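# Unhook the hanging hook from the vise and lay it flat

## Task

Free the loose hook from the hook held in the vise and leave it lying flat on the mat, away from the vise. The mat can slide, and at the end it must lie flat and wholly on the table. It fails if, at the end, the robot still holds any loose object other than this hook, or if the robot carries more than a small share of the hook's weight. It fails if the two hooks strike or push on each other hard during the span from one second before separation until contact ends, or extremely hard at any moment. At the instant of separation the hook must be in the grip of one or both grippers and touch nothing except the clamped hook. A result that holds only because the robot is still supporting it does not count.

## Robot and tools

Robot: two arms, left_arm and right_arm, each with a two-finger gripper. Bases in the scene frame: left_arm at (-0.039, +0.278, 0) m, right_arm at (-0.036, -0.348, 0) m. Scene frame: origin on the table top midway between the arms, +x out over the table, +z up, left_arm on the +y side. The arm names do not match left or right in any picture. A gripper's fingers point along its own +z and close along its own y. end_effector_position is the point between the pads, roughly 1 cm short of the fingertips; reported hand positions get less accurate at long reach.

One row is 16 plain numbers covering both arms at once: left_arm x, y, z, qw, qx, qy, qz, opening, then the same eight for right_arm. x, y, z are an absolute target position in metres, and qw, qx, qy, qz an absolute target orientation (w first), both in the scene frame; neither is an offset. Opening runs from -1 (closed) to +1 (fully open, 0.093 m gap); pads meet near -0.94 and each millimetre of object width adds about 0.0208. To hold something, keep sending the same closing number. For an arm that should stay put, resend its whole last-reported pose and its wanted opening in every call, and keep resending your own chosen quaternion rather than the drifted reported one. A target more than 0.6 m from the arm's last reported position along any gripper axis is refused, and a refused call moves nothing.

Tools:
- execute_actions {"actions": [...], "pictures": bool}. Empty list: just returns current state. One action {"rows": [[16 numbers], ...], "steps": n}: up to 15 rows and up to 15 steps of 1/30 s; each row is one step and the final row repeats to fill the steps (default 15). One wait {"steps": n} with no rows: up to 300 steps, counted from the previous result, so your reply time eats into it. Only one item per list.
- move {"target": [16 numbers], "speed": m/s}: drives both grippers in straight lines toward the absolute poses, finishing together, 0.5 to 10 s long; speed 0.002 to 0.5, default 0.25, turning limited to twice that in rad/s. Paths ignore obstacles and the other arm; grippers lag, wander and may exceed the speed, most when an arm is nearly straight. Openings are sent at the start. Faster motion and aiming further past a contact both mean harder impacts.
- wait {"seconds": 0 to 10}: lets time pass without new commands.
- zoom_image {"camera", "region": [x0, y0, x1, y1]}: enlarges part of a camera's latest image; pixels from the top-left, at most 504 by 504. Cameras: cam_high, cam_low, cam_left_wrist, cam_right_wrist, all 504x504, returned in that order.
- read_manual {"section": "licences"}: only licence text; moves nothing.
- finished_scene {"scene": number}: ends and grades the current scene for good; the task must be done and stay done. Replying without any tool call also ends everything.

Control behaviour: every step the command is limited to 70 mm and 16 degrees from the measured gripper pose; inverse kinematics favours position over orientation. A far target therefore may need several actions: after an action the arm only continues to its last clipped pose, so read the result and send the rest. Joint friction can leave a gripper up to about 31 mm off, and very small commands may not move it at all. Elbows will not fully straighten. Joint ranges (rad): waist -2.618 to 3.054, shoulder 0 to 3.142, elbow 0 to 3.142, wrist pitch -1.571 to 1.571, wrist yaw -1.571 to 1.571, wrist roll -2.094 to 2.094. The simulation keeps running while you think; nothing is kept back.

Reading results: the state line gives each gripper's position and quaternion. grip_measured is the gripper motor on the -1..+1 scale; it keeps heading for your number after the pads touch, so it barely reveals contact; each gripper may read off by up to about 0.02. The last joint value is the finger gap in metres, valid only when nothing blocks the fingers. "pose unreachable" means the clearance check altered or stopped that arm's command; HELD marks steps where your row was not fully sent. "Hand target" shows where each gripper is now being driven. A move adds a "move:" line: done, off_target, moving, held or fault, plus limits such as paced (pose clipped) or held (some steps blocked, after which the arm may surge quickly), and each gripper's distance to its target. FAULT lines report arm stops; MOTOR HOT appears from 75 °C, a 10 s stop comes at 90 °C, and at 100 °C the arm lets go and drops.

Avoid: arms hitting or pressing each other, hard hook-on-hook contact, dropping or knocking anything off the table, shoving the mat off, long loaded holds that heat motors, and releasing the hook before it is clear of the clamped one. Loose objects may occasionally get a small push by themselves. Camera calibration is given in the prompt and may be slightly off.

Each tool is called after "Request:" as name([rows], argument=value, ...), one row to a line, values as JSON.

## Session

Request:
execute_actions(actions=[])

Scene clock: 0.00 s of 4400.00 s.
left_arm: end_effector_position=(+0.2385, +0.2349, +0.2697) grip_measured=+0.991 end_effector_quat_wxyz=(+0.546, -0.505, +0.659, -0.113) | right_arm: end_effector_position=(+0.2184, -0.7116, +0.2200) grip_measured=-0.940 end_effector_quat_wxyz=(+0.663, +0.012, +0.749, -0.008)
Joint positions: left_arm=[-0.779  0.992  0.952 -0.725 -0.993 -1.536  0.093] | right_arm=[-1.222  1.765  1.112  0.222 -1.277 -0.412  0.   ]
Joint velocities: left_arm=[-0.002  0.022  0.002 -0.051 -0.051 -0.037  0.   ] | right_arm=[ 0.002  0.002  0.002 -0.051  0.066 -0.007  0.001]
Hand target (left_arm): +0.238, +0.235, +0.270; +0.546, -0.505, +0.659, -0.113
Hand target (right_arm): +0.218, -0.712, +0.220; +0.663, +0.012, +0.749, -0.008

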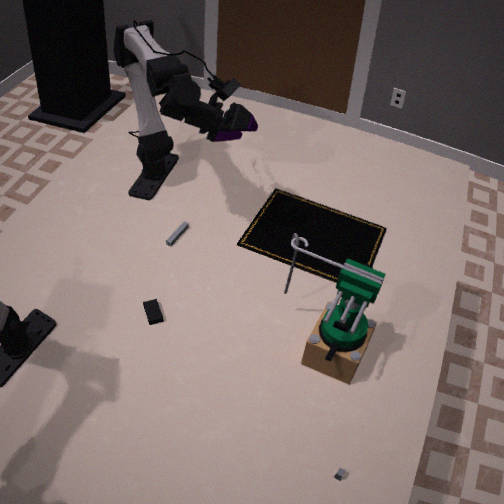

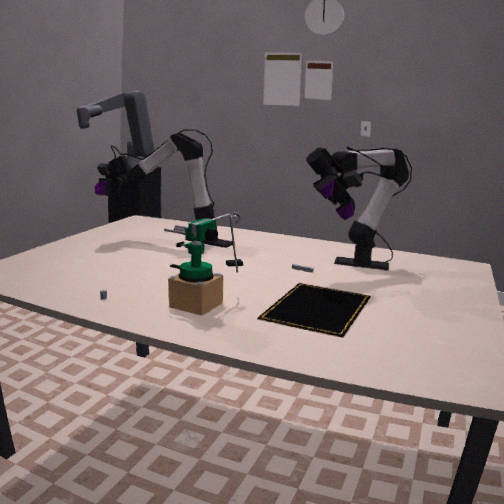

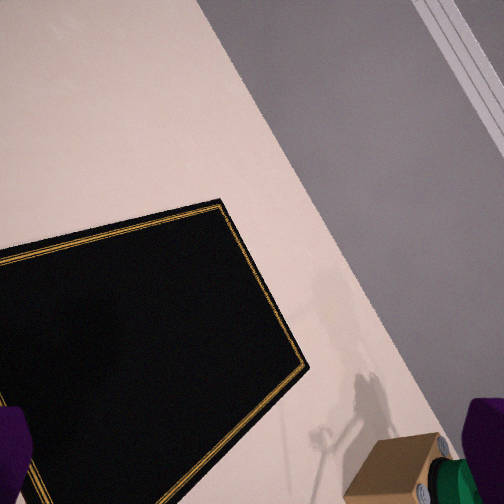

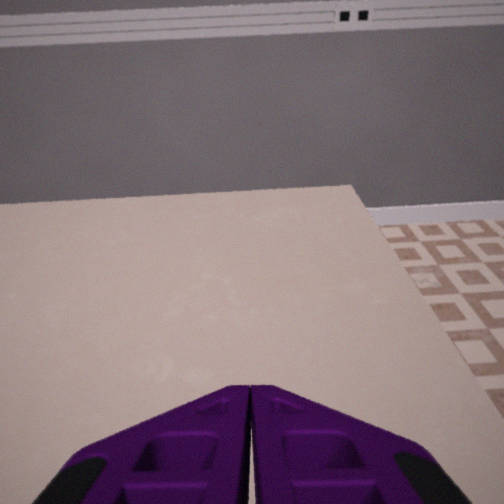

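Request:
zoom_image(camera="cam_high", region=[260, 210, 400, 350])

Request:
zoom_image(camera="cam_low", region=[150, 195, 270, 315])

Region (260, 210, 400, 350) of cam_high's 504x504 image, scaled by 3.600, with more detail than that image has.

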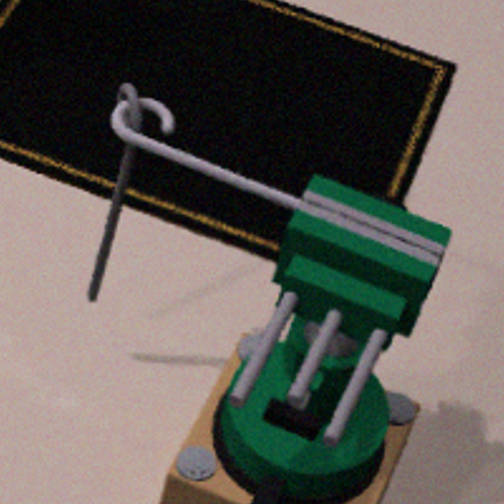

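Region (150, 195, 270, 315) of cam_low's 504x504 image, scaled by 4.200, with more detail than that image has.

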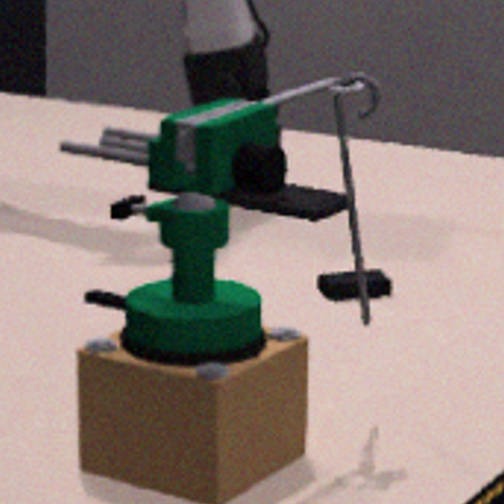

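Request:
move(target=[0.36,0.03,0.11,0.68,0.195,0.68,-0.195,1,0.2184,-0.7116,0.22,0.663,0.012,0.749,-0.008,-0.94])

Scene clock: 6.97 s of 4400.00 s.
left_arm: end_effector_position=(+0.3594, +0.0290, +0.0989) grip_measured=+0.991 end_effector_quat_wxyz=(+0.662, +0.193, +0.697, -0.196) | right_arm: end_effector_position=(+0.2184, -0.7116, +0.2200) grip_measured=-0.940 end_effector_quat_wxyz=(+0.663, +0.012, +0.749, -0.008)
Joint positions: left_arm=[-0.658  2.052  0.586  1.419 -0.003 -0.018  0.093] | right_arm=[-1.222  1.765  1.112  0.222 -1.277 -0.412  0.   ]
Joint velocities: left_arm=[ 0.007  0.012  0.012  0.037 -0.037 -0.037 -0.002] | right_arm=[ 0.002  0.007 -0.007  0.022  0.081  0.051 -0.001]
Hand target (left_arm): +0.368, +0.029, +0.110; +0.679, +0.191, +0.682, -0.196
Hand target (right_arm): +0.218, -0.712, +0.220; +0.663, +0.012, +0.749, -0.008
Off the commanded pose (left_arm): 0.011 m, 3 deg.
Off the commanded pose (right_arm): 0.000 m, 0 deg.
After step 90, 0.40 s passed at rest.
move: off_target (left_arm)
camera_calibration (this result's frames):
cam_left_wrist: T_world_to_cam=[[-0.529842, -0.848051, 0.00883175, 0.212755], [-0.400208, 0.240832, -0.884213, 0.269302], [0.747731, -0.472028, -0.467, -0.129193], [0, 0, 0, 1]] pos_world=[0.317105, 0.0545878, 0.175908]

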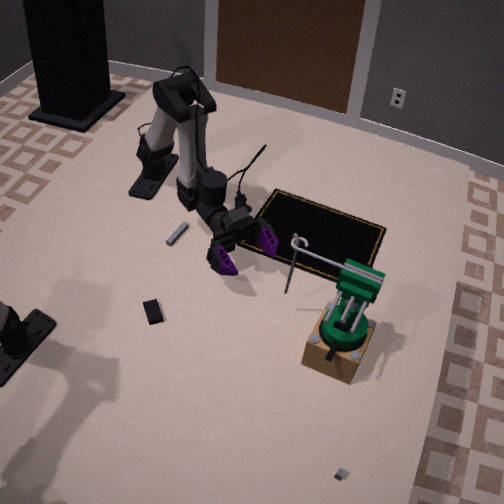

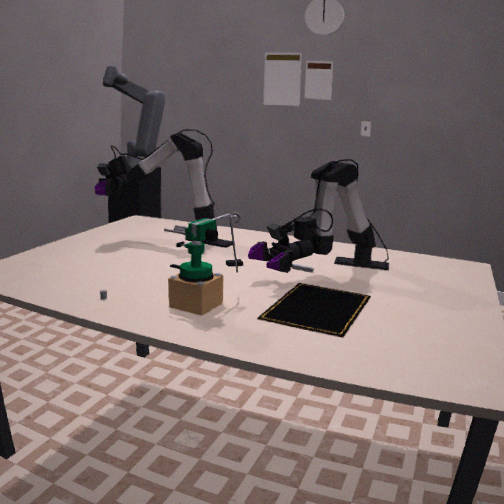

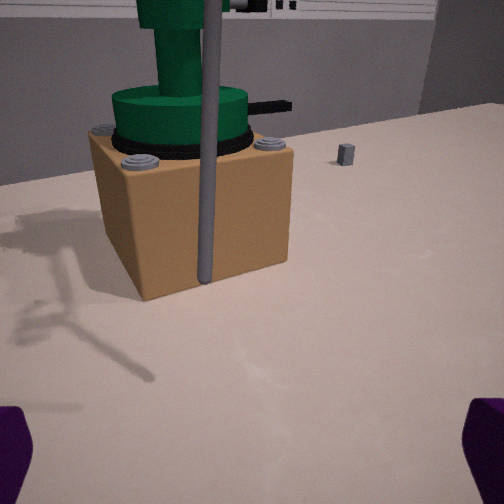

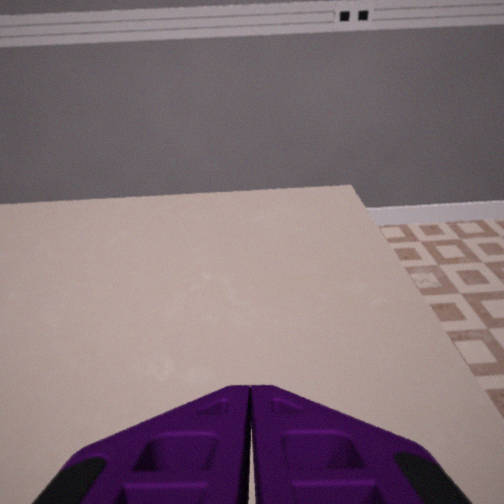

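Request:
move(target=[0.462,-0.02,0.11,0.68,0.195,0.68,-0.195,1,0.2184,-0.7116,0.22,0.663,0.012,0.749,-0.008,-0.94], speed=0.1)

Scene clock: 9.80 s of 4400.00 s.
left_arm: end_effector_position=(+0.4536, -0.0199, +0.1047) grip_measured=+0.991 end_effector_quat_wxyz=(+0.670, +0.195, +0.688, -0.197) | right_arm: end_effector_position=(+0.2184, -0.7116, +0.2200) grip_measured=-0.940 end_effector_quat_wxyz=(+0.663, +0.012, +0.749, -0.008)
Joint positions: left_arm=[-0.634  2.262  1.063  1.175  0.026 -0.009  0.093] | right_arm=[-1.222  1.765  1.112  0.222 -1.277 -0.412  0.   ]
Joint velocities: left_arm=[ 0.002  0.002 -0.002  0.007 -0.037 -0.007 -0.   ] | right_arm=[-0.007  0.002  0.002  0.037  0.007  0.095 -0.001]
Hand target (left_arm): +0.462, -0.018, +0.112; +0.680, +0.195, +0.680, -0.195
Hand target (right_arm): +0.218, -0.712, +0.220; +0.663, +0.012, +0.749, -0.008
Off the commanded pose (left_arm): 0.010 m, 1 deg.
Off the commanded pose (right_arm): 0.000 m, 0 deg.
move: done
camera_calibration (this result's frames):
cam_left_wrist: T_world_to_cam=[[-0.535048, -0.844821, 0.000784089, 0.224483], [-0.377438, 0.238211, -0.894872, 0.31471], [0.75582, -0.479096, -0.446322, -0.225913], [0, 0, 0, 1]] pos_world=[0.409642, 0.00644665, 0.180619]

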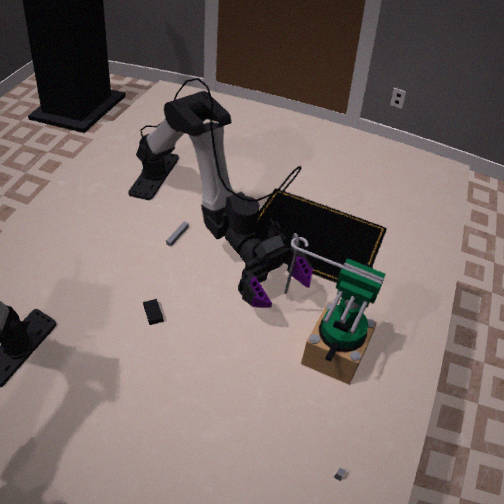

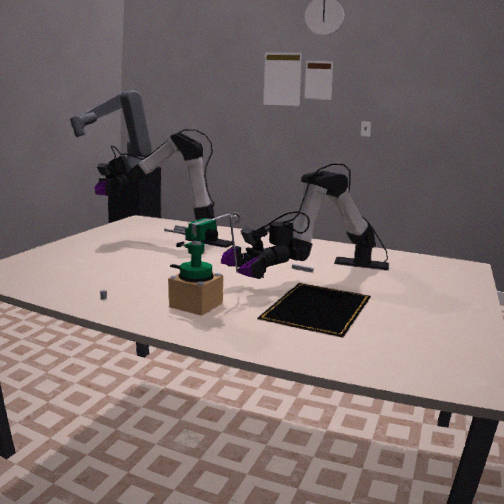

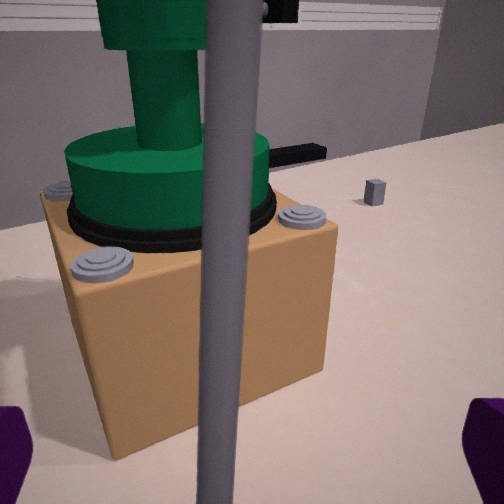

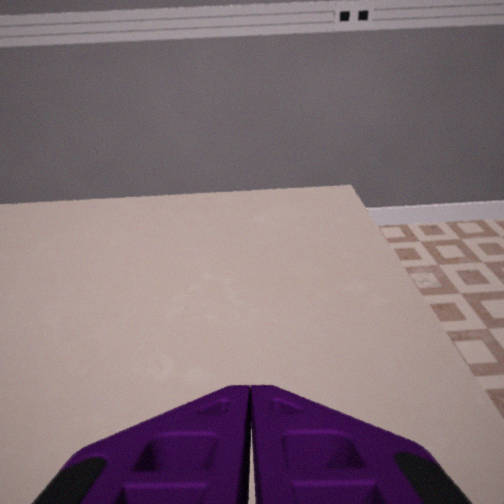

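Request:
move(target=[0.476,-0.029,0.11,0.68,0.195,0.68,-0.195,-1,0.2184,-0.7116,0.22,0.663,0.012,0.749,-0.008,-0.94], speed=0.05)

Request:
zoom_image(camera="cam_high", region=[250, 210, 350, 310])

Request:
zoom_image(camera="cam_low", region=[190, 195, 290, 295])

Scene clock: 11.63 s of 4400.00 s.
left_arm: end_effector_position=(+0.4676, -0.0282, +0.1074) grip_measured=-0.988 end_effector_quat_wxyz=(+0.678, +0.194, +0.681, -0.199) | right_arm: end_effector_position=(+0.2184, -0.7116, +0.2200) grip_measured=-0.940 end_effector_quat_wxyz=(+0.663, +0.012, +0.749, -0.008)
Joint positions: left_arm=[-0.634  2.306  1.143  1.161  0.026 -0.008  0.   ] | right_arm=[-1.222  1.765  1.112  0.222 -1.277 -0.412  0.   ]
Joint velocities: left_arm=[-0.007 -0.017 -0.012  0.022 -0.022 -0.022  0.   ] | right_arm=[-0.012 -0.007  0.017 -0.051  0.007 -0.037  0.   ]
Hand target (left_arm): +0.476, -0.028, +0.110; +0.680, +0.195, +0.680, -0.195
Hand target (right_arm): +0.218, -0.712, +0.220; +0.663, +0.012, +0.749, -0.008
Off the commanded pose (left_arm): 0.009 m, 1 deg.
Off the commanded pose (right_arm): 0.000 m, 0 deg.
move: done
camera_calibration (this result's frames):
cam_left_wrist: T_world_to_cam=[[-0.53506, -0.844813, -0.00133638, 0.225175], [-0.360478, 0.229737, -0.904033, 0.317207], [0.764046, -0.48323, -0.42746, -0.245264], [0, 0, 0, 1]] pos_world=[0.422221, -0.00116205, 0.182226]

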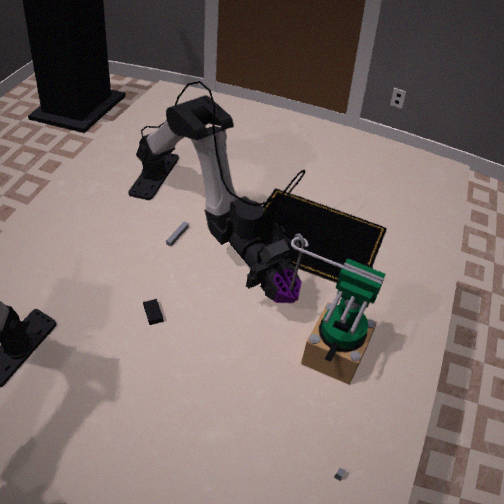

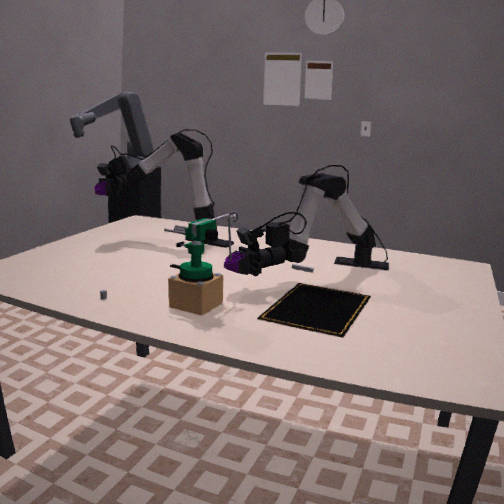

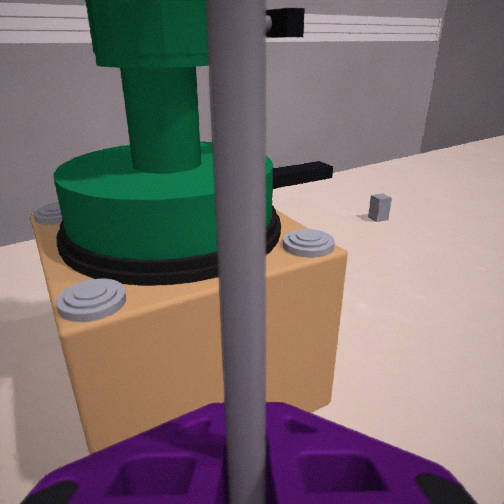

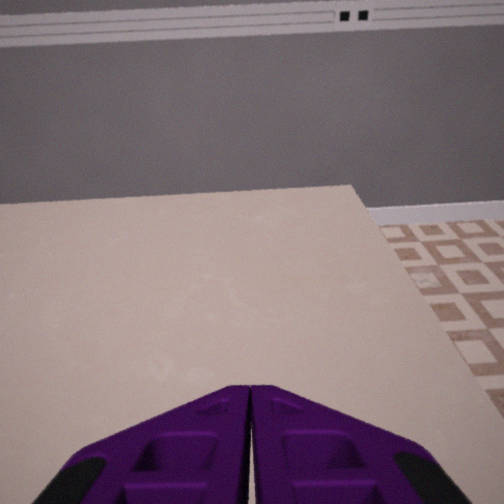

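Region (250, 210, 350, 310) of cam_high's 504x504 image, scaled by 5.040, with more detail than that image has.

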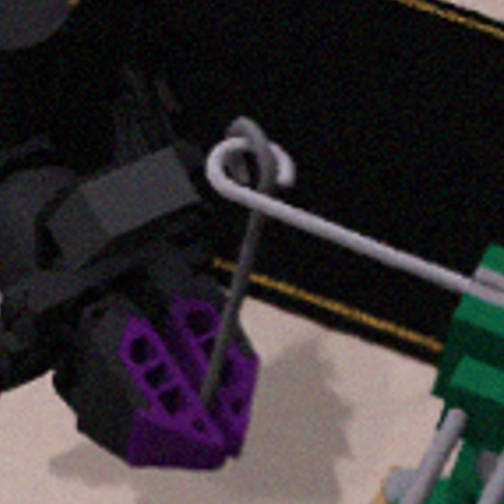

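Region (190, 195, 290, 295) of cam_low's 504x504 image, scaled by 5.040, with more detail than that image has.

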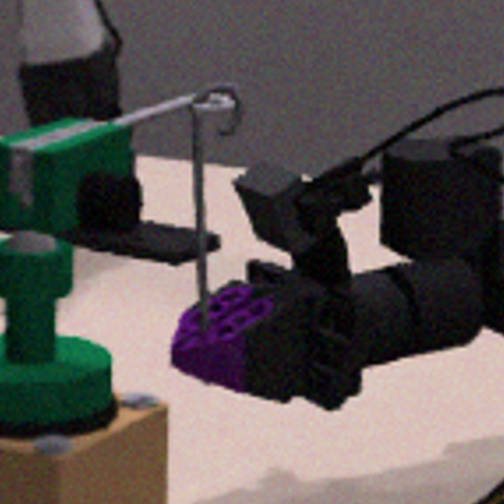

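Request:
move(target=[0.476,-0.029,0.122,0.68,0.195,0.68,-0.195,-1,0.2184,-0.7116,0.22,0.663,0.012,0.749,-0.008,-0.94], speed=0.03)

Request:
zoom_image(camera="cam_high", region=[250, 210, 350, 310])

Request:
zoom_image(camera="cam_low", region=[190, 195, 290, 295])

Scene clock: 14.30 s of 4400.00 s.
left_arm: end_effector_position=(+0.4677, -0.0281, +0.1072) grip_measured=-0.988 end_effector_quat_wxyz=(+0.674, +0.195, +0.685, -0.197) | right_arm: end_effector_position=(+0.2184, -0.7116, +0.2200) grip_measured=-0.940 end_effector_quat_wxyz=(+0.663, +0.012, +0.749, -0.008)
Joint positions: left_arm=[-0.634  2.299  1.143  1.142  0.026 -0.008  0.   ] | right_arm=[-1.222  1.765  1.112  0.222 -1.277 -0.412  0.   ]
Joint velocities: left_arm=[-0.022 -0.012 -0.002 -0.081 -0.007 -0.081  0.   ] | right_arm=[ 0.012  0.002 -0.017  0.007 -0.081 -0.022 -0.001]
Hand target (left_arm): +0.475, -0.028, +0.123; +0.680, +0.195, +0.679, -0.195
Hand target (right_arm): +0.218, -0.712, +0.220; +0.663, +0.012, +0.749, -0.008
Off the commanded pose (left_arm): 0.017 m, 1 deg.
Off the commanded pose (right_arm): 0.000 m, 0 deg.
move: off_target (left_arm)
camera_calibration (this result's frames):
cam_left_wrist: T_world_to_cam=[[-0.534427, -0.845214, -0.0010226, 0.224963], [-0.369522, 0.234735, -0.899085, 0.320815], [0.760159, -0.480117, -0.437774, -0.242372], [0, 0, 0, 1]] pos_world=[0.423015, -0.00153158, 0.182566]

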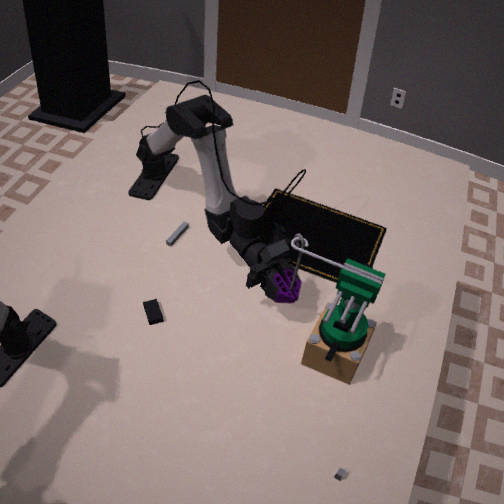

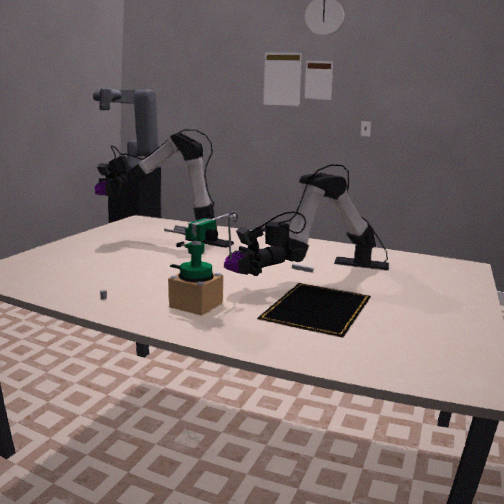

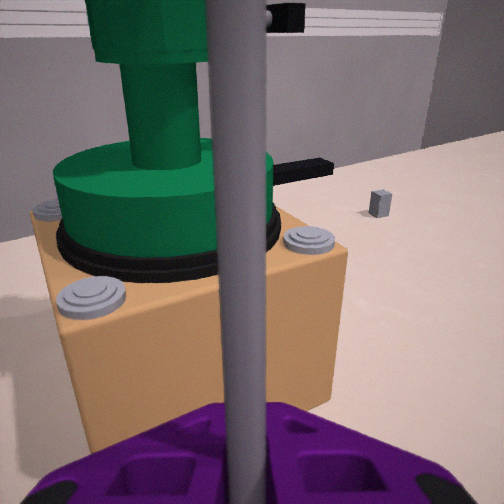

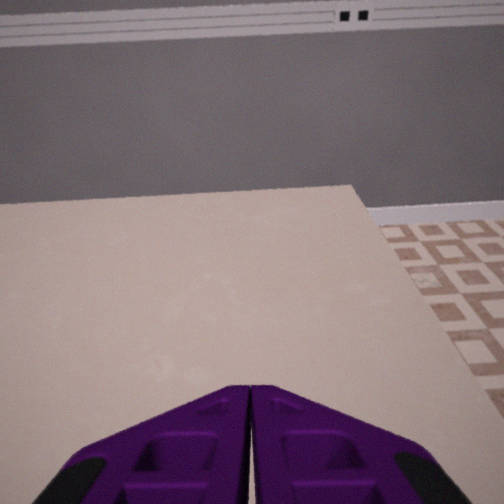

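Region (250, 210, 350, 310) of cam_high's 504x504 image, scaled by 5.040, with more detail than that image has.

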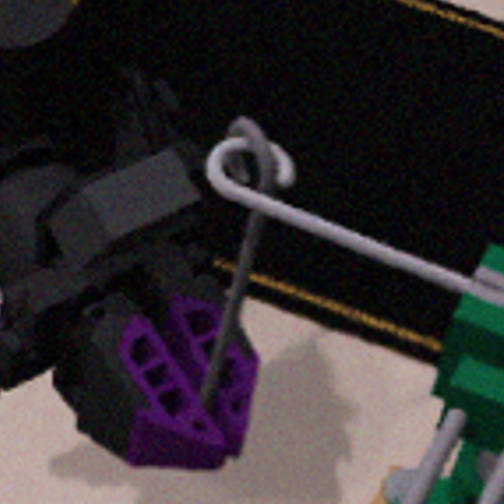

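Region (190, 195, 290, 295) of cam_low's 504x504 image, scaled by 5.040, with more detail than that image has.

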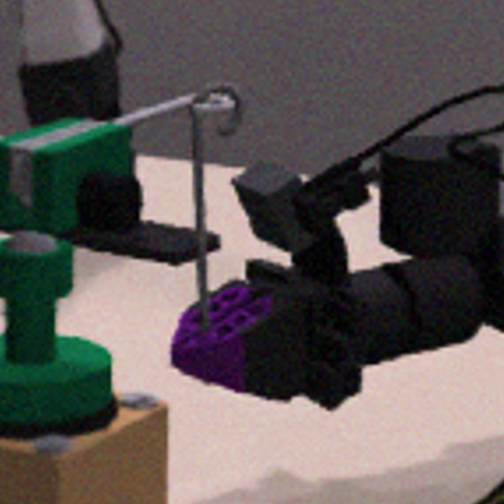

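Friction. Overshoot the command.

Request:
move(target=[0.476,-0.029,0.145,0.68,0.195,0.68,-0.195,-1,0.2184,-0.7116,0.22,0.663,0.012,0.749,-0.008,-0.94], speed=0.03)

Request:
zoom_image(camera="cam_high", region=[250, 210, 350, 310])

Request:
zoom_image(camera="cam_low", region=[190, 195, 290, 295])

Scene clock: 16.67 s of 4400.00 s.
left_arm: end_effector_position=(+0.4668, -0.0276, +0.1098) grip_measured=-0.988 end_effector_quat_wxyz=(+0.652, +0.200, +0.706, -0.192) | right_arm: end_effector_position=(+0.2184, -0.7116, +0.2200) grip_measured=-0.940 end_effector_quat_wxyz=(+0.663, +0.012, +0.749, -0.008)
Joint positions: left_arm=[-0.634  2.244  1.143  1.024  0.026 -0.008  0.   ] | right_arm=[-1.222  1.765  1.112  0.222 -1.277 -0.412  0.   ]
Joint velocities: left_arm=[-0.017 -0.032 -0.007  0.007  0.051  0.022  0.   ] | right_arm=[ 0.002 -0.002  0.002  0.037  0.022  0.037  0.001]
Hand target (left_arm): +0.474, -0.028, +0.145; +0.680, +0.195, +0.680, -0.195
Hand target (right_arm): +0.218, -0.712, +0.220; +0.663, +0.012, +0.749, -0.008
Off the commanded pose (left_arm): 0.036 m, 4 deg.
Off the commanded pose (right_arm): 0.000 m, 0 deg.
move: off_target (left_arm)
camera_calibration (this result's frames):
cam_left_wrist: T_world_to_cam=[[-0.534435, -0.845209, 0.000725878, 0.224749], [-0.417678, 0.263355, -0.869591, 0.342764], [0.734796, -0.465043, -0.493772, -0.221884], [0, 0, 0, 1]] pos_world=[0.426318, -0.00349455, 0.188341]

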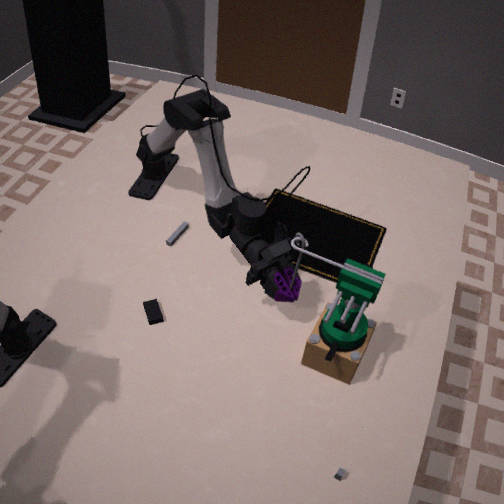

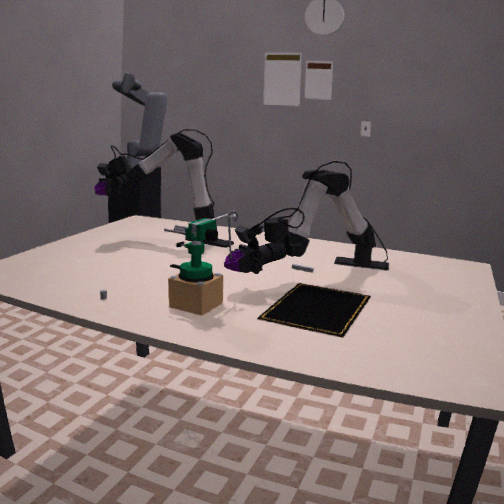

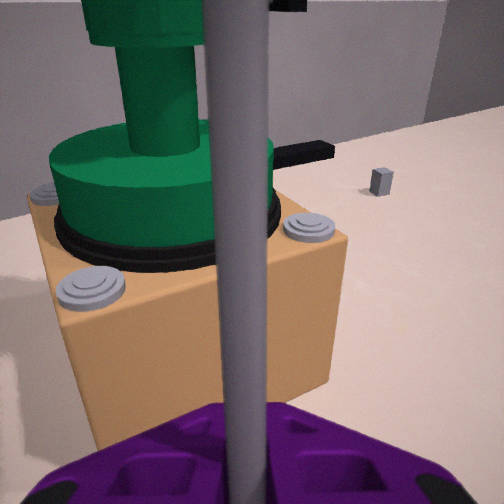

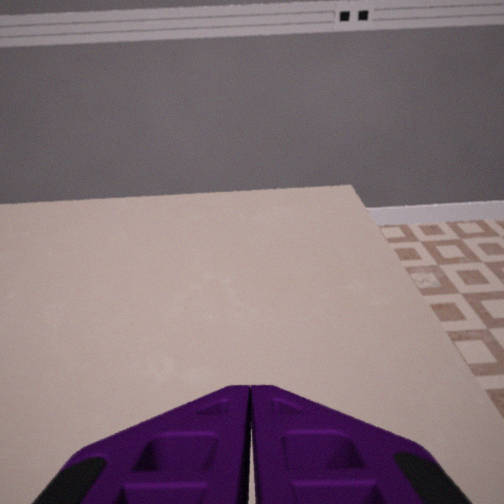

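Region (250, 210, 350, 310) of cam_high's 504x504 image, scaled by 5.040, with more detail than that image has.

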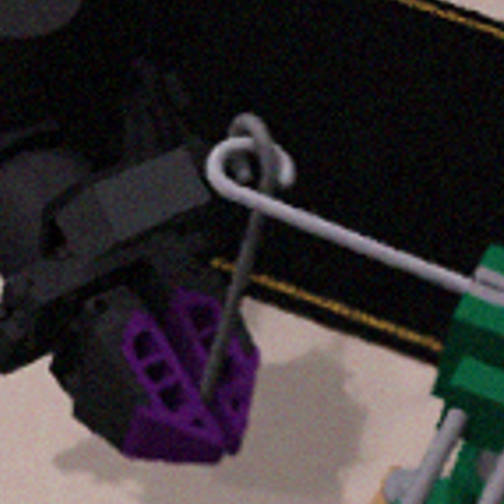

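Region (190, 195, 290, 295) of cam_low's 504x504 image, scaled by 5.040, with more detail than that image has.

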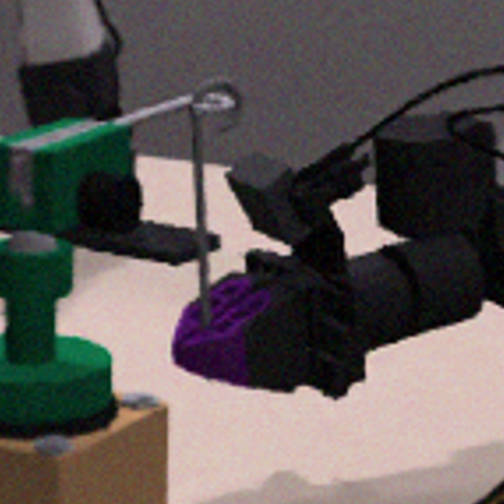

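Request:
move(target=[0.51,-0.029,0.15,0.68,0.195,0.68,-0.195,-1,0.2184,-0.7116,0.22,0.663,0.012,0.749,-0.008,-0.94], speed=0.03)

Request:
zoom_image(camera="cam_high", region=[250, 210, 350, 310])

Request:
zoom_image(camera="cam_low", region=[190, 195, 290, 295])

Scene clock: 23.47 s of 4400.00 s.
left_arm: end_effector_position=(+0.4894, -0.0374, +0.1152) grip_measured=-0.988 end_effector_quat_wxyz=(+0.644, +0.223, +0.705, -0.195) | right_arm: end_effector_position=(+0.2184, -0.7116, +0.2200) grip_measured=-0.940 end_effector_quat_wxyz=(+0.663, +0.012, +0.749, -0.008)
Joint positions: left_arm=[-0.613  2.284  1.276  0.913  0.084  0.02   0.   ] | right_arm=[-1.222  1.765  1.112  0.222 -1.277 -0.412  0.   ]
Joint velocities: left_arm=[ 0.002 -0.007 -0.002 -0.022  0.007 -0.037  0.   ] | right_arm=[ 0.017 -0.007 -0.002 -0.022  0.007 -0.095  0.001]
Hand target (left_arm): +0.506, -0.026, +0.151; +0.680, +0.195, +0.680, -0.195
Hand target (right_arm): +0.218, -0.712, +0.220; +0.663, +0.012, +0.749, -0.008
Off the commanded pose (left_arm): 0.041 m, 6 deg.
Off the commanded pose (right_arm): 0.000 m, 0 deg.
After step 90, 1.60 s passed at rest.
move: off_target (left_arm)
camera_calibration (this result's frames):
cam_left_wrist: T_world_to_cam=[[-0.56744, -0.823157, -0.0206097, 0.24794], [-0.408792, 0.30335, -0.860737, 0.355545], [0.714774, -0.479992, -0.508632, -0.229395], [0, 0, 0, 1]] pos_world=[0.450001, -0.0138686, 0.194463]

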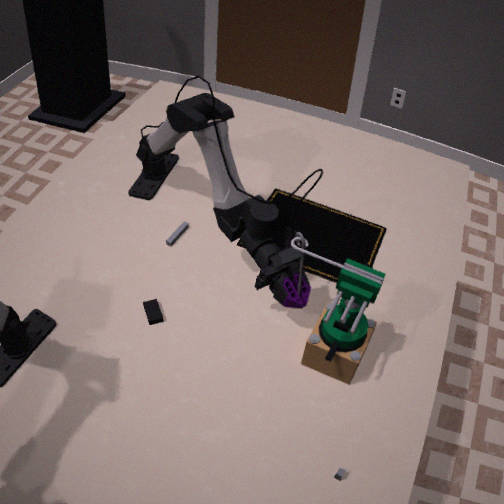

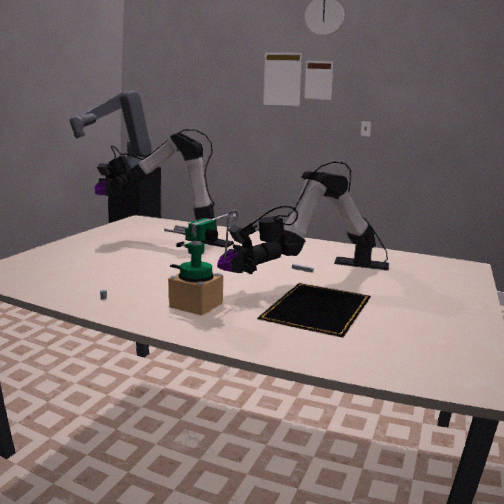

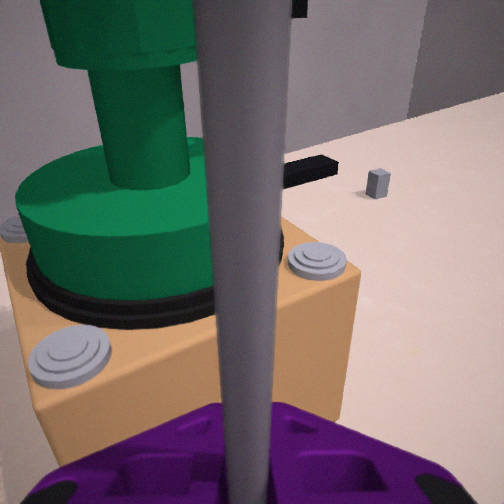

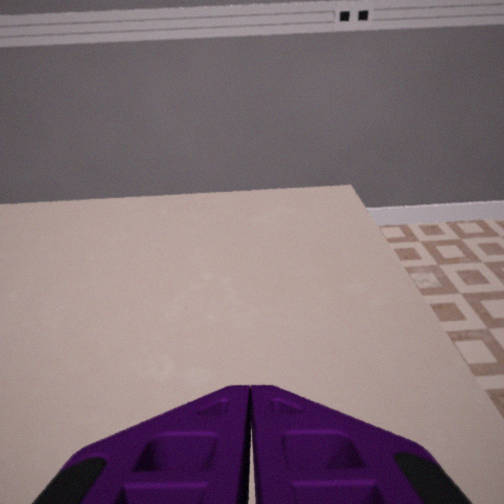

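Region (250, 210, 350, 310) of cam_high's 504x504 image, scaled by 5.040, with more detail than that image has.

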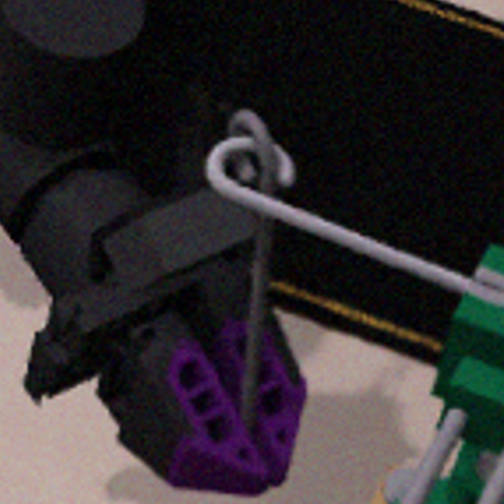

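Region (190, 195, 290, 295) of cam_low's 504x504 image, scaled by 5.040, with more detail than that image has.

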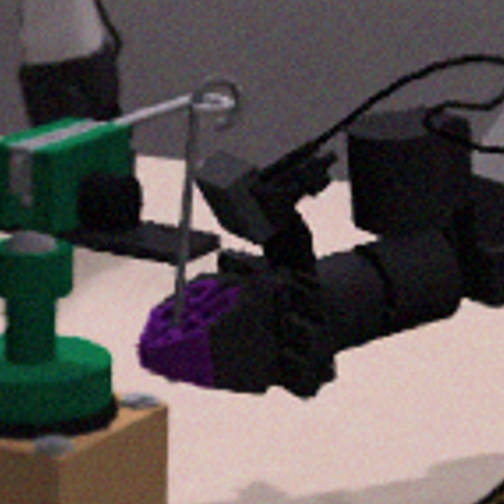

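Request:
move(target=[0.476,-0.029,0.175,0.68,0.195,0.68,-0.195,-1,0.2184,-0.7116,0.22,0.663,0.012,0.749,-0.008,-0.94], speed=0.03)

Request:
zoom_image(camera="cam_high", region=[250, 210, 350, 310])

Request:
zoom_image(camera="cam_low", region=[190, 195, 290, 295])

Scene clock: 28.50 s of 4400.00 s.
left_arm: end_effector_position=(+0.4757, -0.0274, +0.1479) grip_measured=-0.988 end_effector_quat_wxyz=(+0.654, +0.208, +0.703, -0.188) | right_arm: end_effector_position=(+0.2184, -0.7116, +0.2200) grip_measured=-0.940 end_effector_quat_wxyz=(+0.663, +0.012, +0.749, -0.008)
Joint positions: left_arm=[-0.621  2.162  1.201  0.886  0.044  0.011  0.   ] | right_arm=[-1.222  1.765  1.112  0.222 -1.277 -0.412  0.   ]
Joint velocities: left_arm=[-0.012 -0.002  0.002 -0.066 -0.007 -0.022  0.   ] | right_arm=[-0.007  0.002 -0.002  0.022 -0.037  0.11   0.002]
Hand target (left_arm): +0.475, -0.028, +0.175; +0.679, +0.194, +0.680, -0.196
Hand target (right_arm): +0.218, -0.712, +0.220; +0.663, +0.012, +0.749, -0.008
Off the commanded pose (left_arm): 0.027 m, 4 deg.
Off the commanded pose (right_arm): 0.000 m, 0 deg.
move: off_target (left_arm)
camera_calibration (this result's frames):
cam_left_wrist: T_world_to_cam=[[-0.540025, -0.841478, -0.016984, 0.234986], [-0.405893, 0.278057, -0.870595, 0.374503], [0.737309, -0.463249, -0.491707, -0.210968], [0, 0, 0, 1]] pos_world=[0.434455, -0.00412803, 0.226297]

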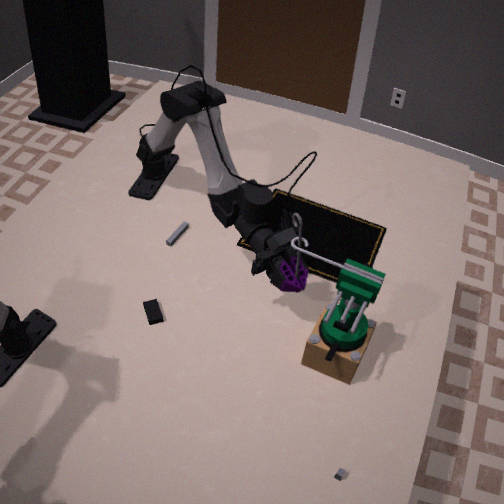

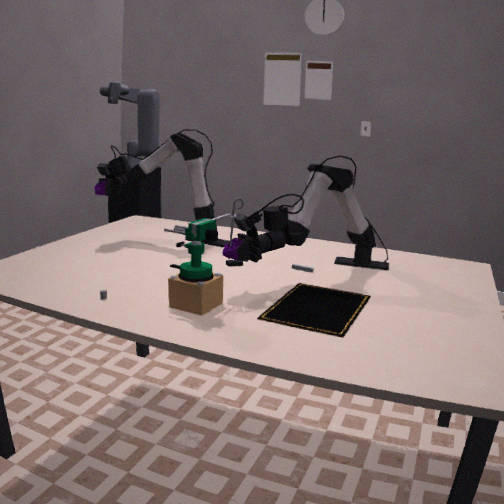

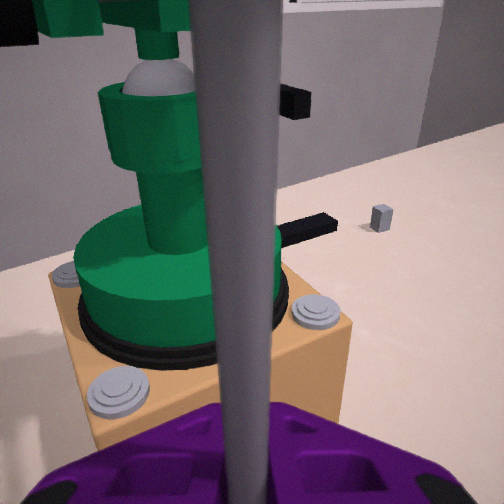

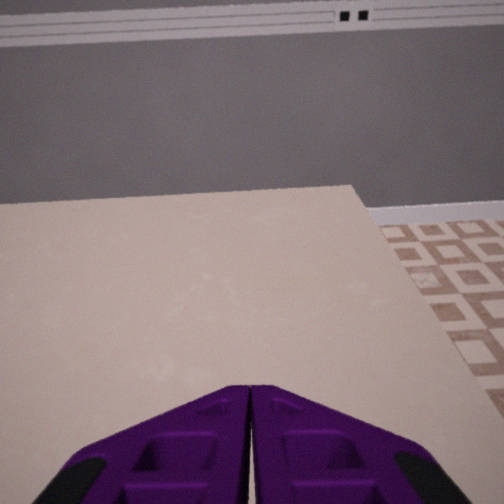

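Region (250, 210, 350, 310) of cam_high's 504x504 image, scaled by 5.040, with more detail than that image has.

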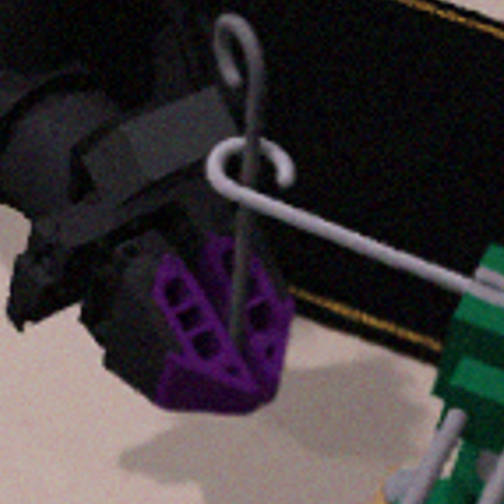

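Region (190, 195, 290, 295) of cam_low's 504x504 image, scaled by 5.040, with more detail than that image has.

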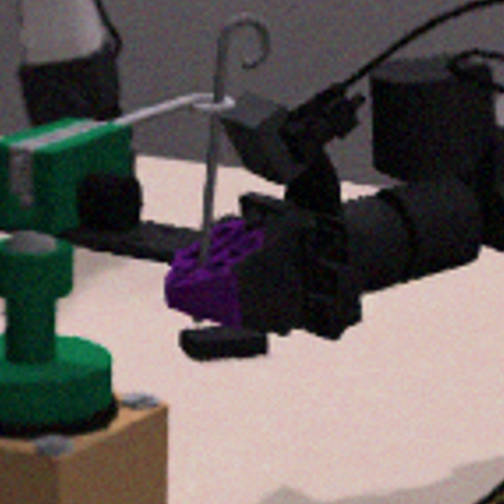

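Request:
move(target=[0.52,-0.032,0.175,0.68,0.195,0.68,-0.195,-1,0.2184,-0.7116,0.22,0.663,0.012,0.749,-0.008,-0.94], speed=0.03)

Request:
zoom_image(camera="cam_high", region=[250, 190, 350, 290])

Request:
zoom_image(camera="cam_low", region=[190, 185, 290, 285])

Scene clock: 31.63 s of 4400.00 s.
left_arm: end_effector_position=(+0.4981, -0.0425, +0.1507) grip_measured=-0.988 end_effector_quat_wxyz=(+0.658, +0.224, +0.691, -0.201) | right_arm: end_effector_position=(+0.2184, -0.7116, +0.2200) grip_measured=-0.940 end_effector_quat_wxyz=(+0.663, +0.012, +0.749, -0.008)
Joint positions: left_arm=[-0.61   2.247  1.342  0.85   0.098  0.023  0.   ] | right_arm=[-1.222  1.765  1.112  0.222 -1.277 -0.412  0.   ]
Joint velocities: left_arm=[ 0.017  0.022  0.012  0.022 -0.007 -0.051  0.   ] | right_arm=[-0.002  0.007 -0.012  0.051  0.022  0.051  0.   ]
Hand target (left_arm): +0.516, -0.029, +0.176; +0.680, +0.195, +0.679, -0.195
Hand target (right_arm): +0.218, -0.712, +0.220; +0.663, +0.012, +0.749, -0.008
Off the commanded pose (left_arm): 0.034 m, 4 deg.
Off the commanded pose (right_arm): 0.000 m, 0 deg.
move: off_target (left_arm)
camera_calibration (this result's frames):
cam_left_wrist: T_world_to_cam=[[-0.575501, -0.817374, -0.0264381, 0.254482], [-0.373834, 0.291689, -0.880435, 0.376261], [0.727356, -0.496807, -0.473429, -0.232346], [0, 0, 0, 1]] pos_world=[0.456112, -0.0171754, 0.228002]

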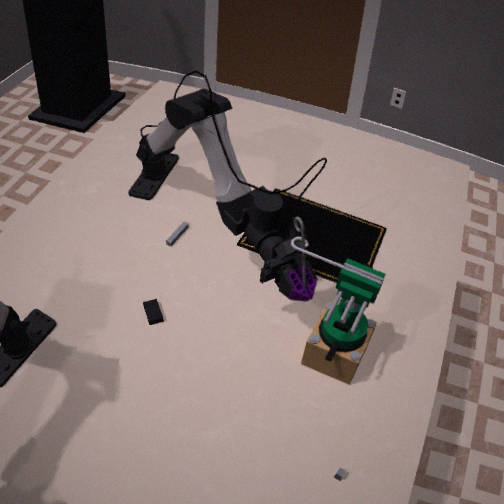

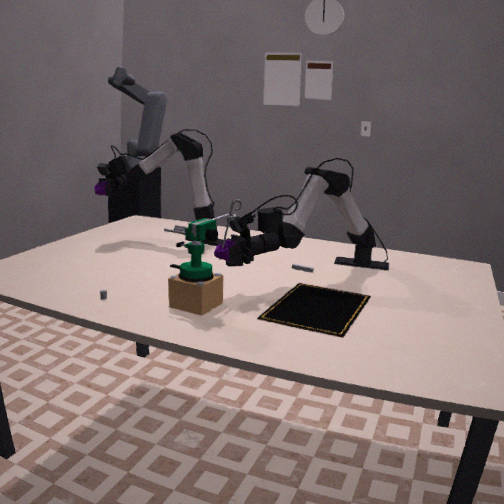

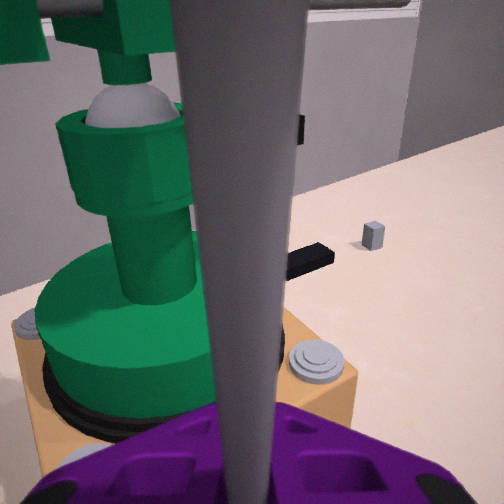

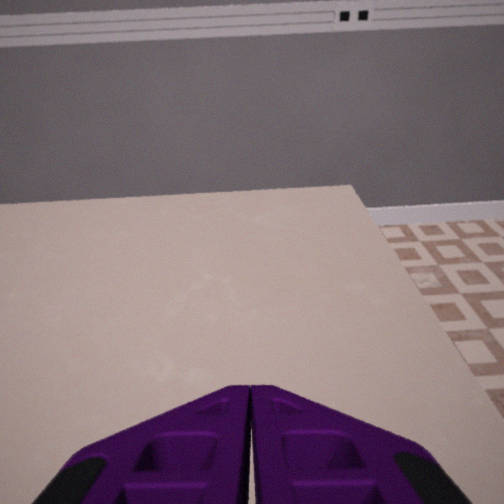

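Region (250, 190, 350, 290) of cam_high's 504x504 image, scaled by 5.040, with more detail than that image has.

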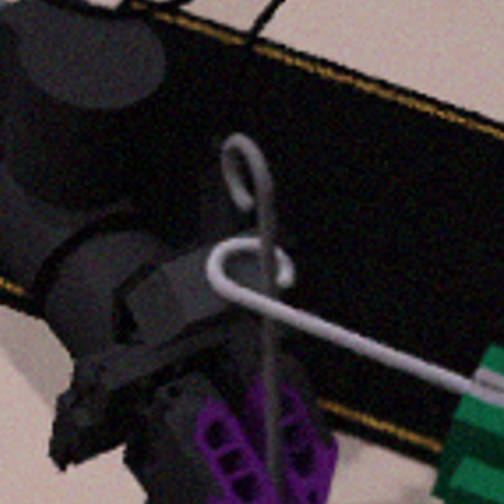

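Region (190, 185, 290, 285) of cam_low's 504x504 image, scaled by 5.040, with more detail than that image has.

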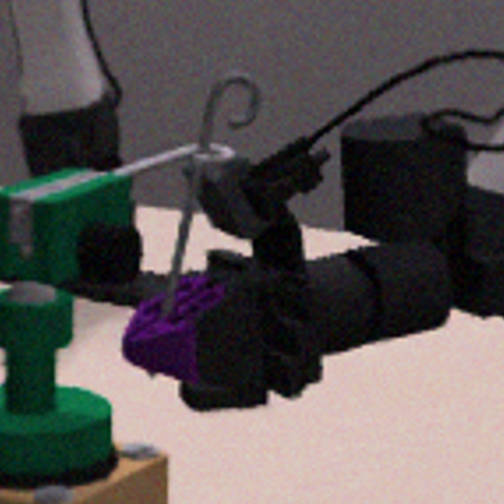

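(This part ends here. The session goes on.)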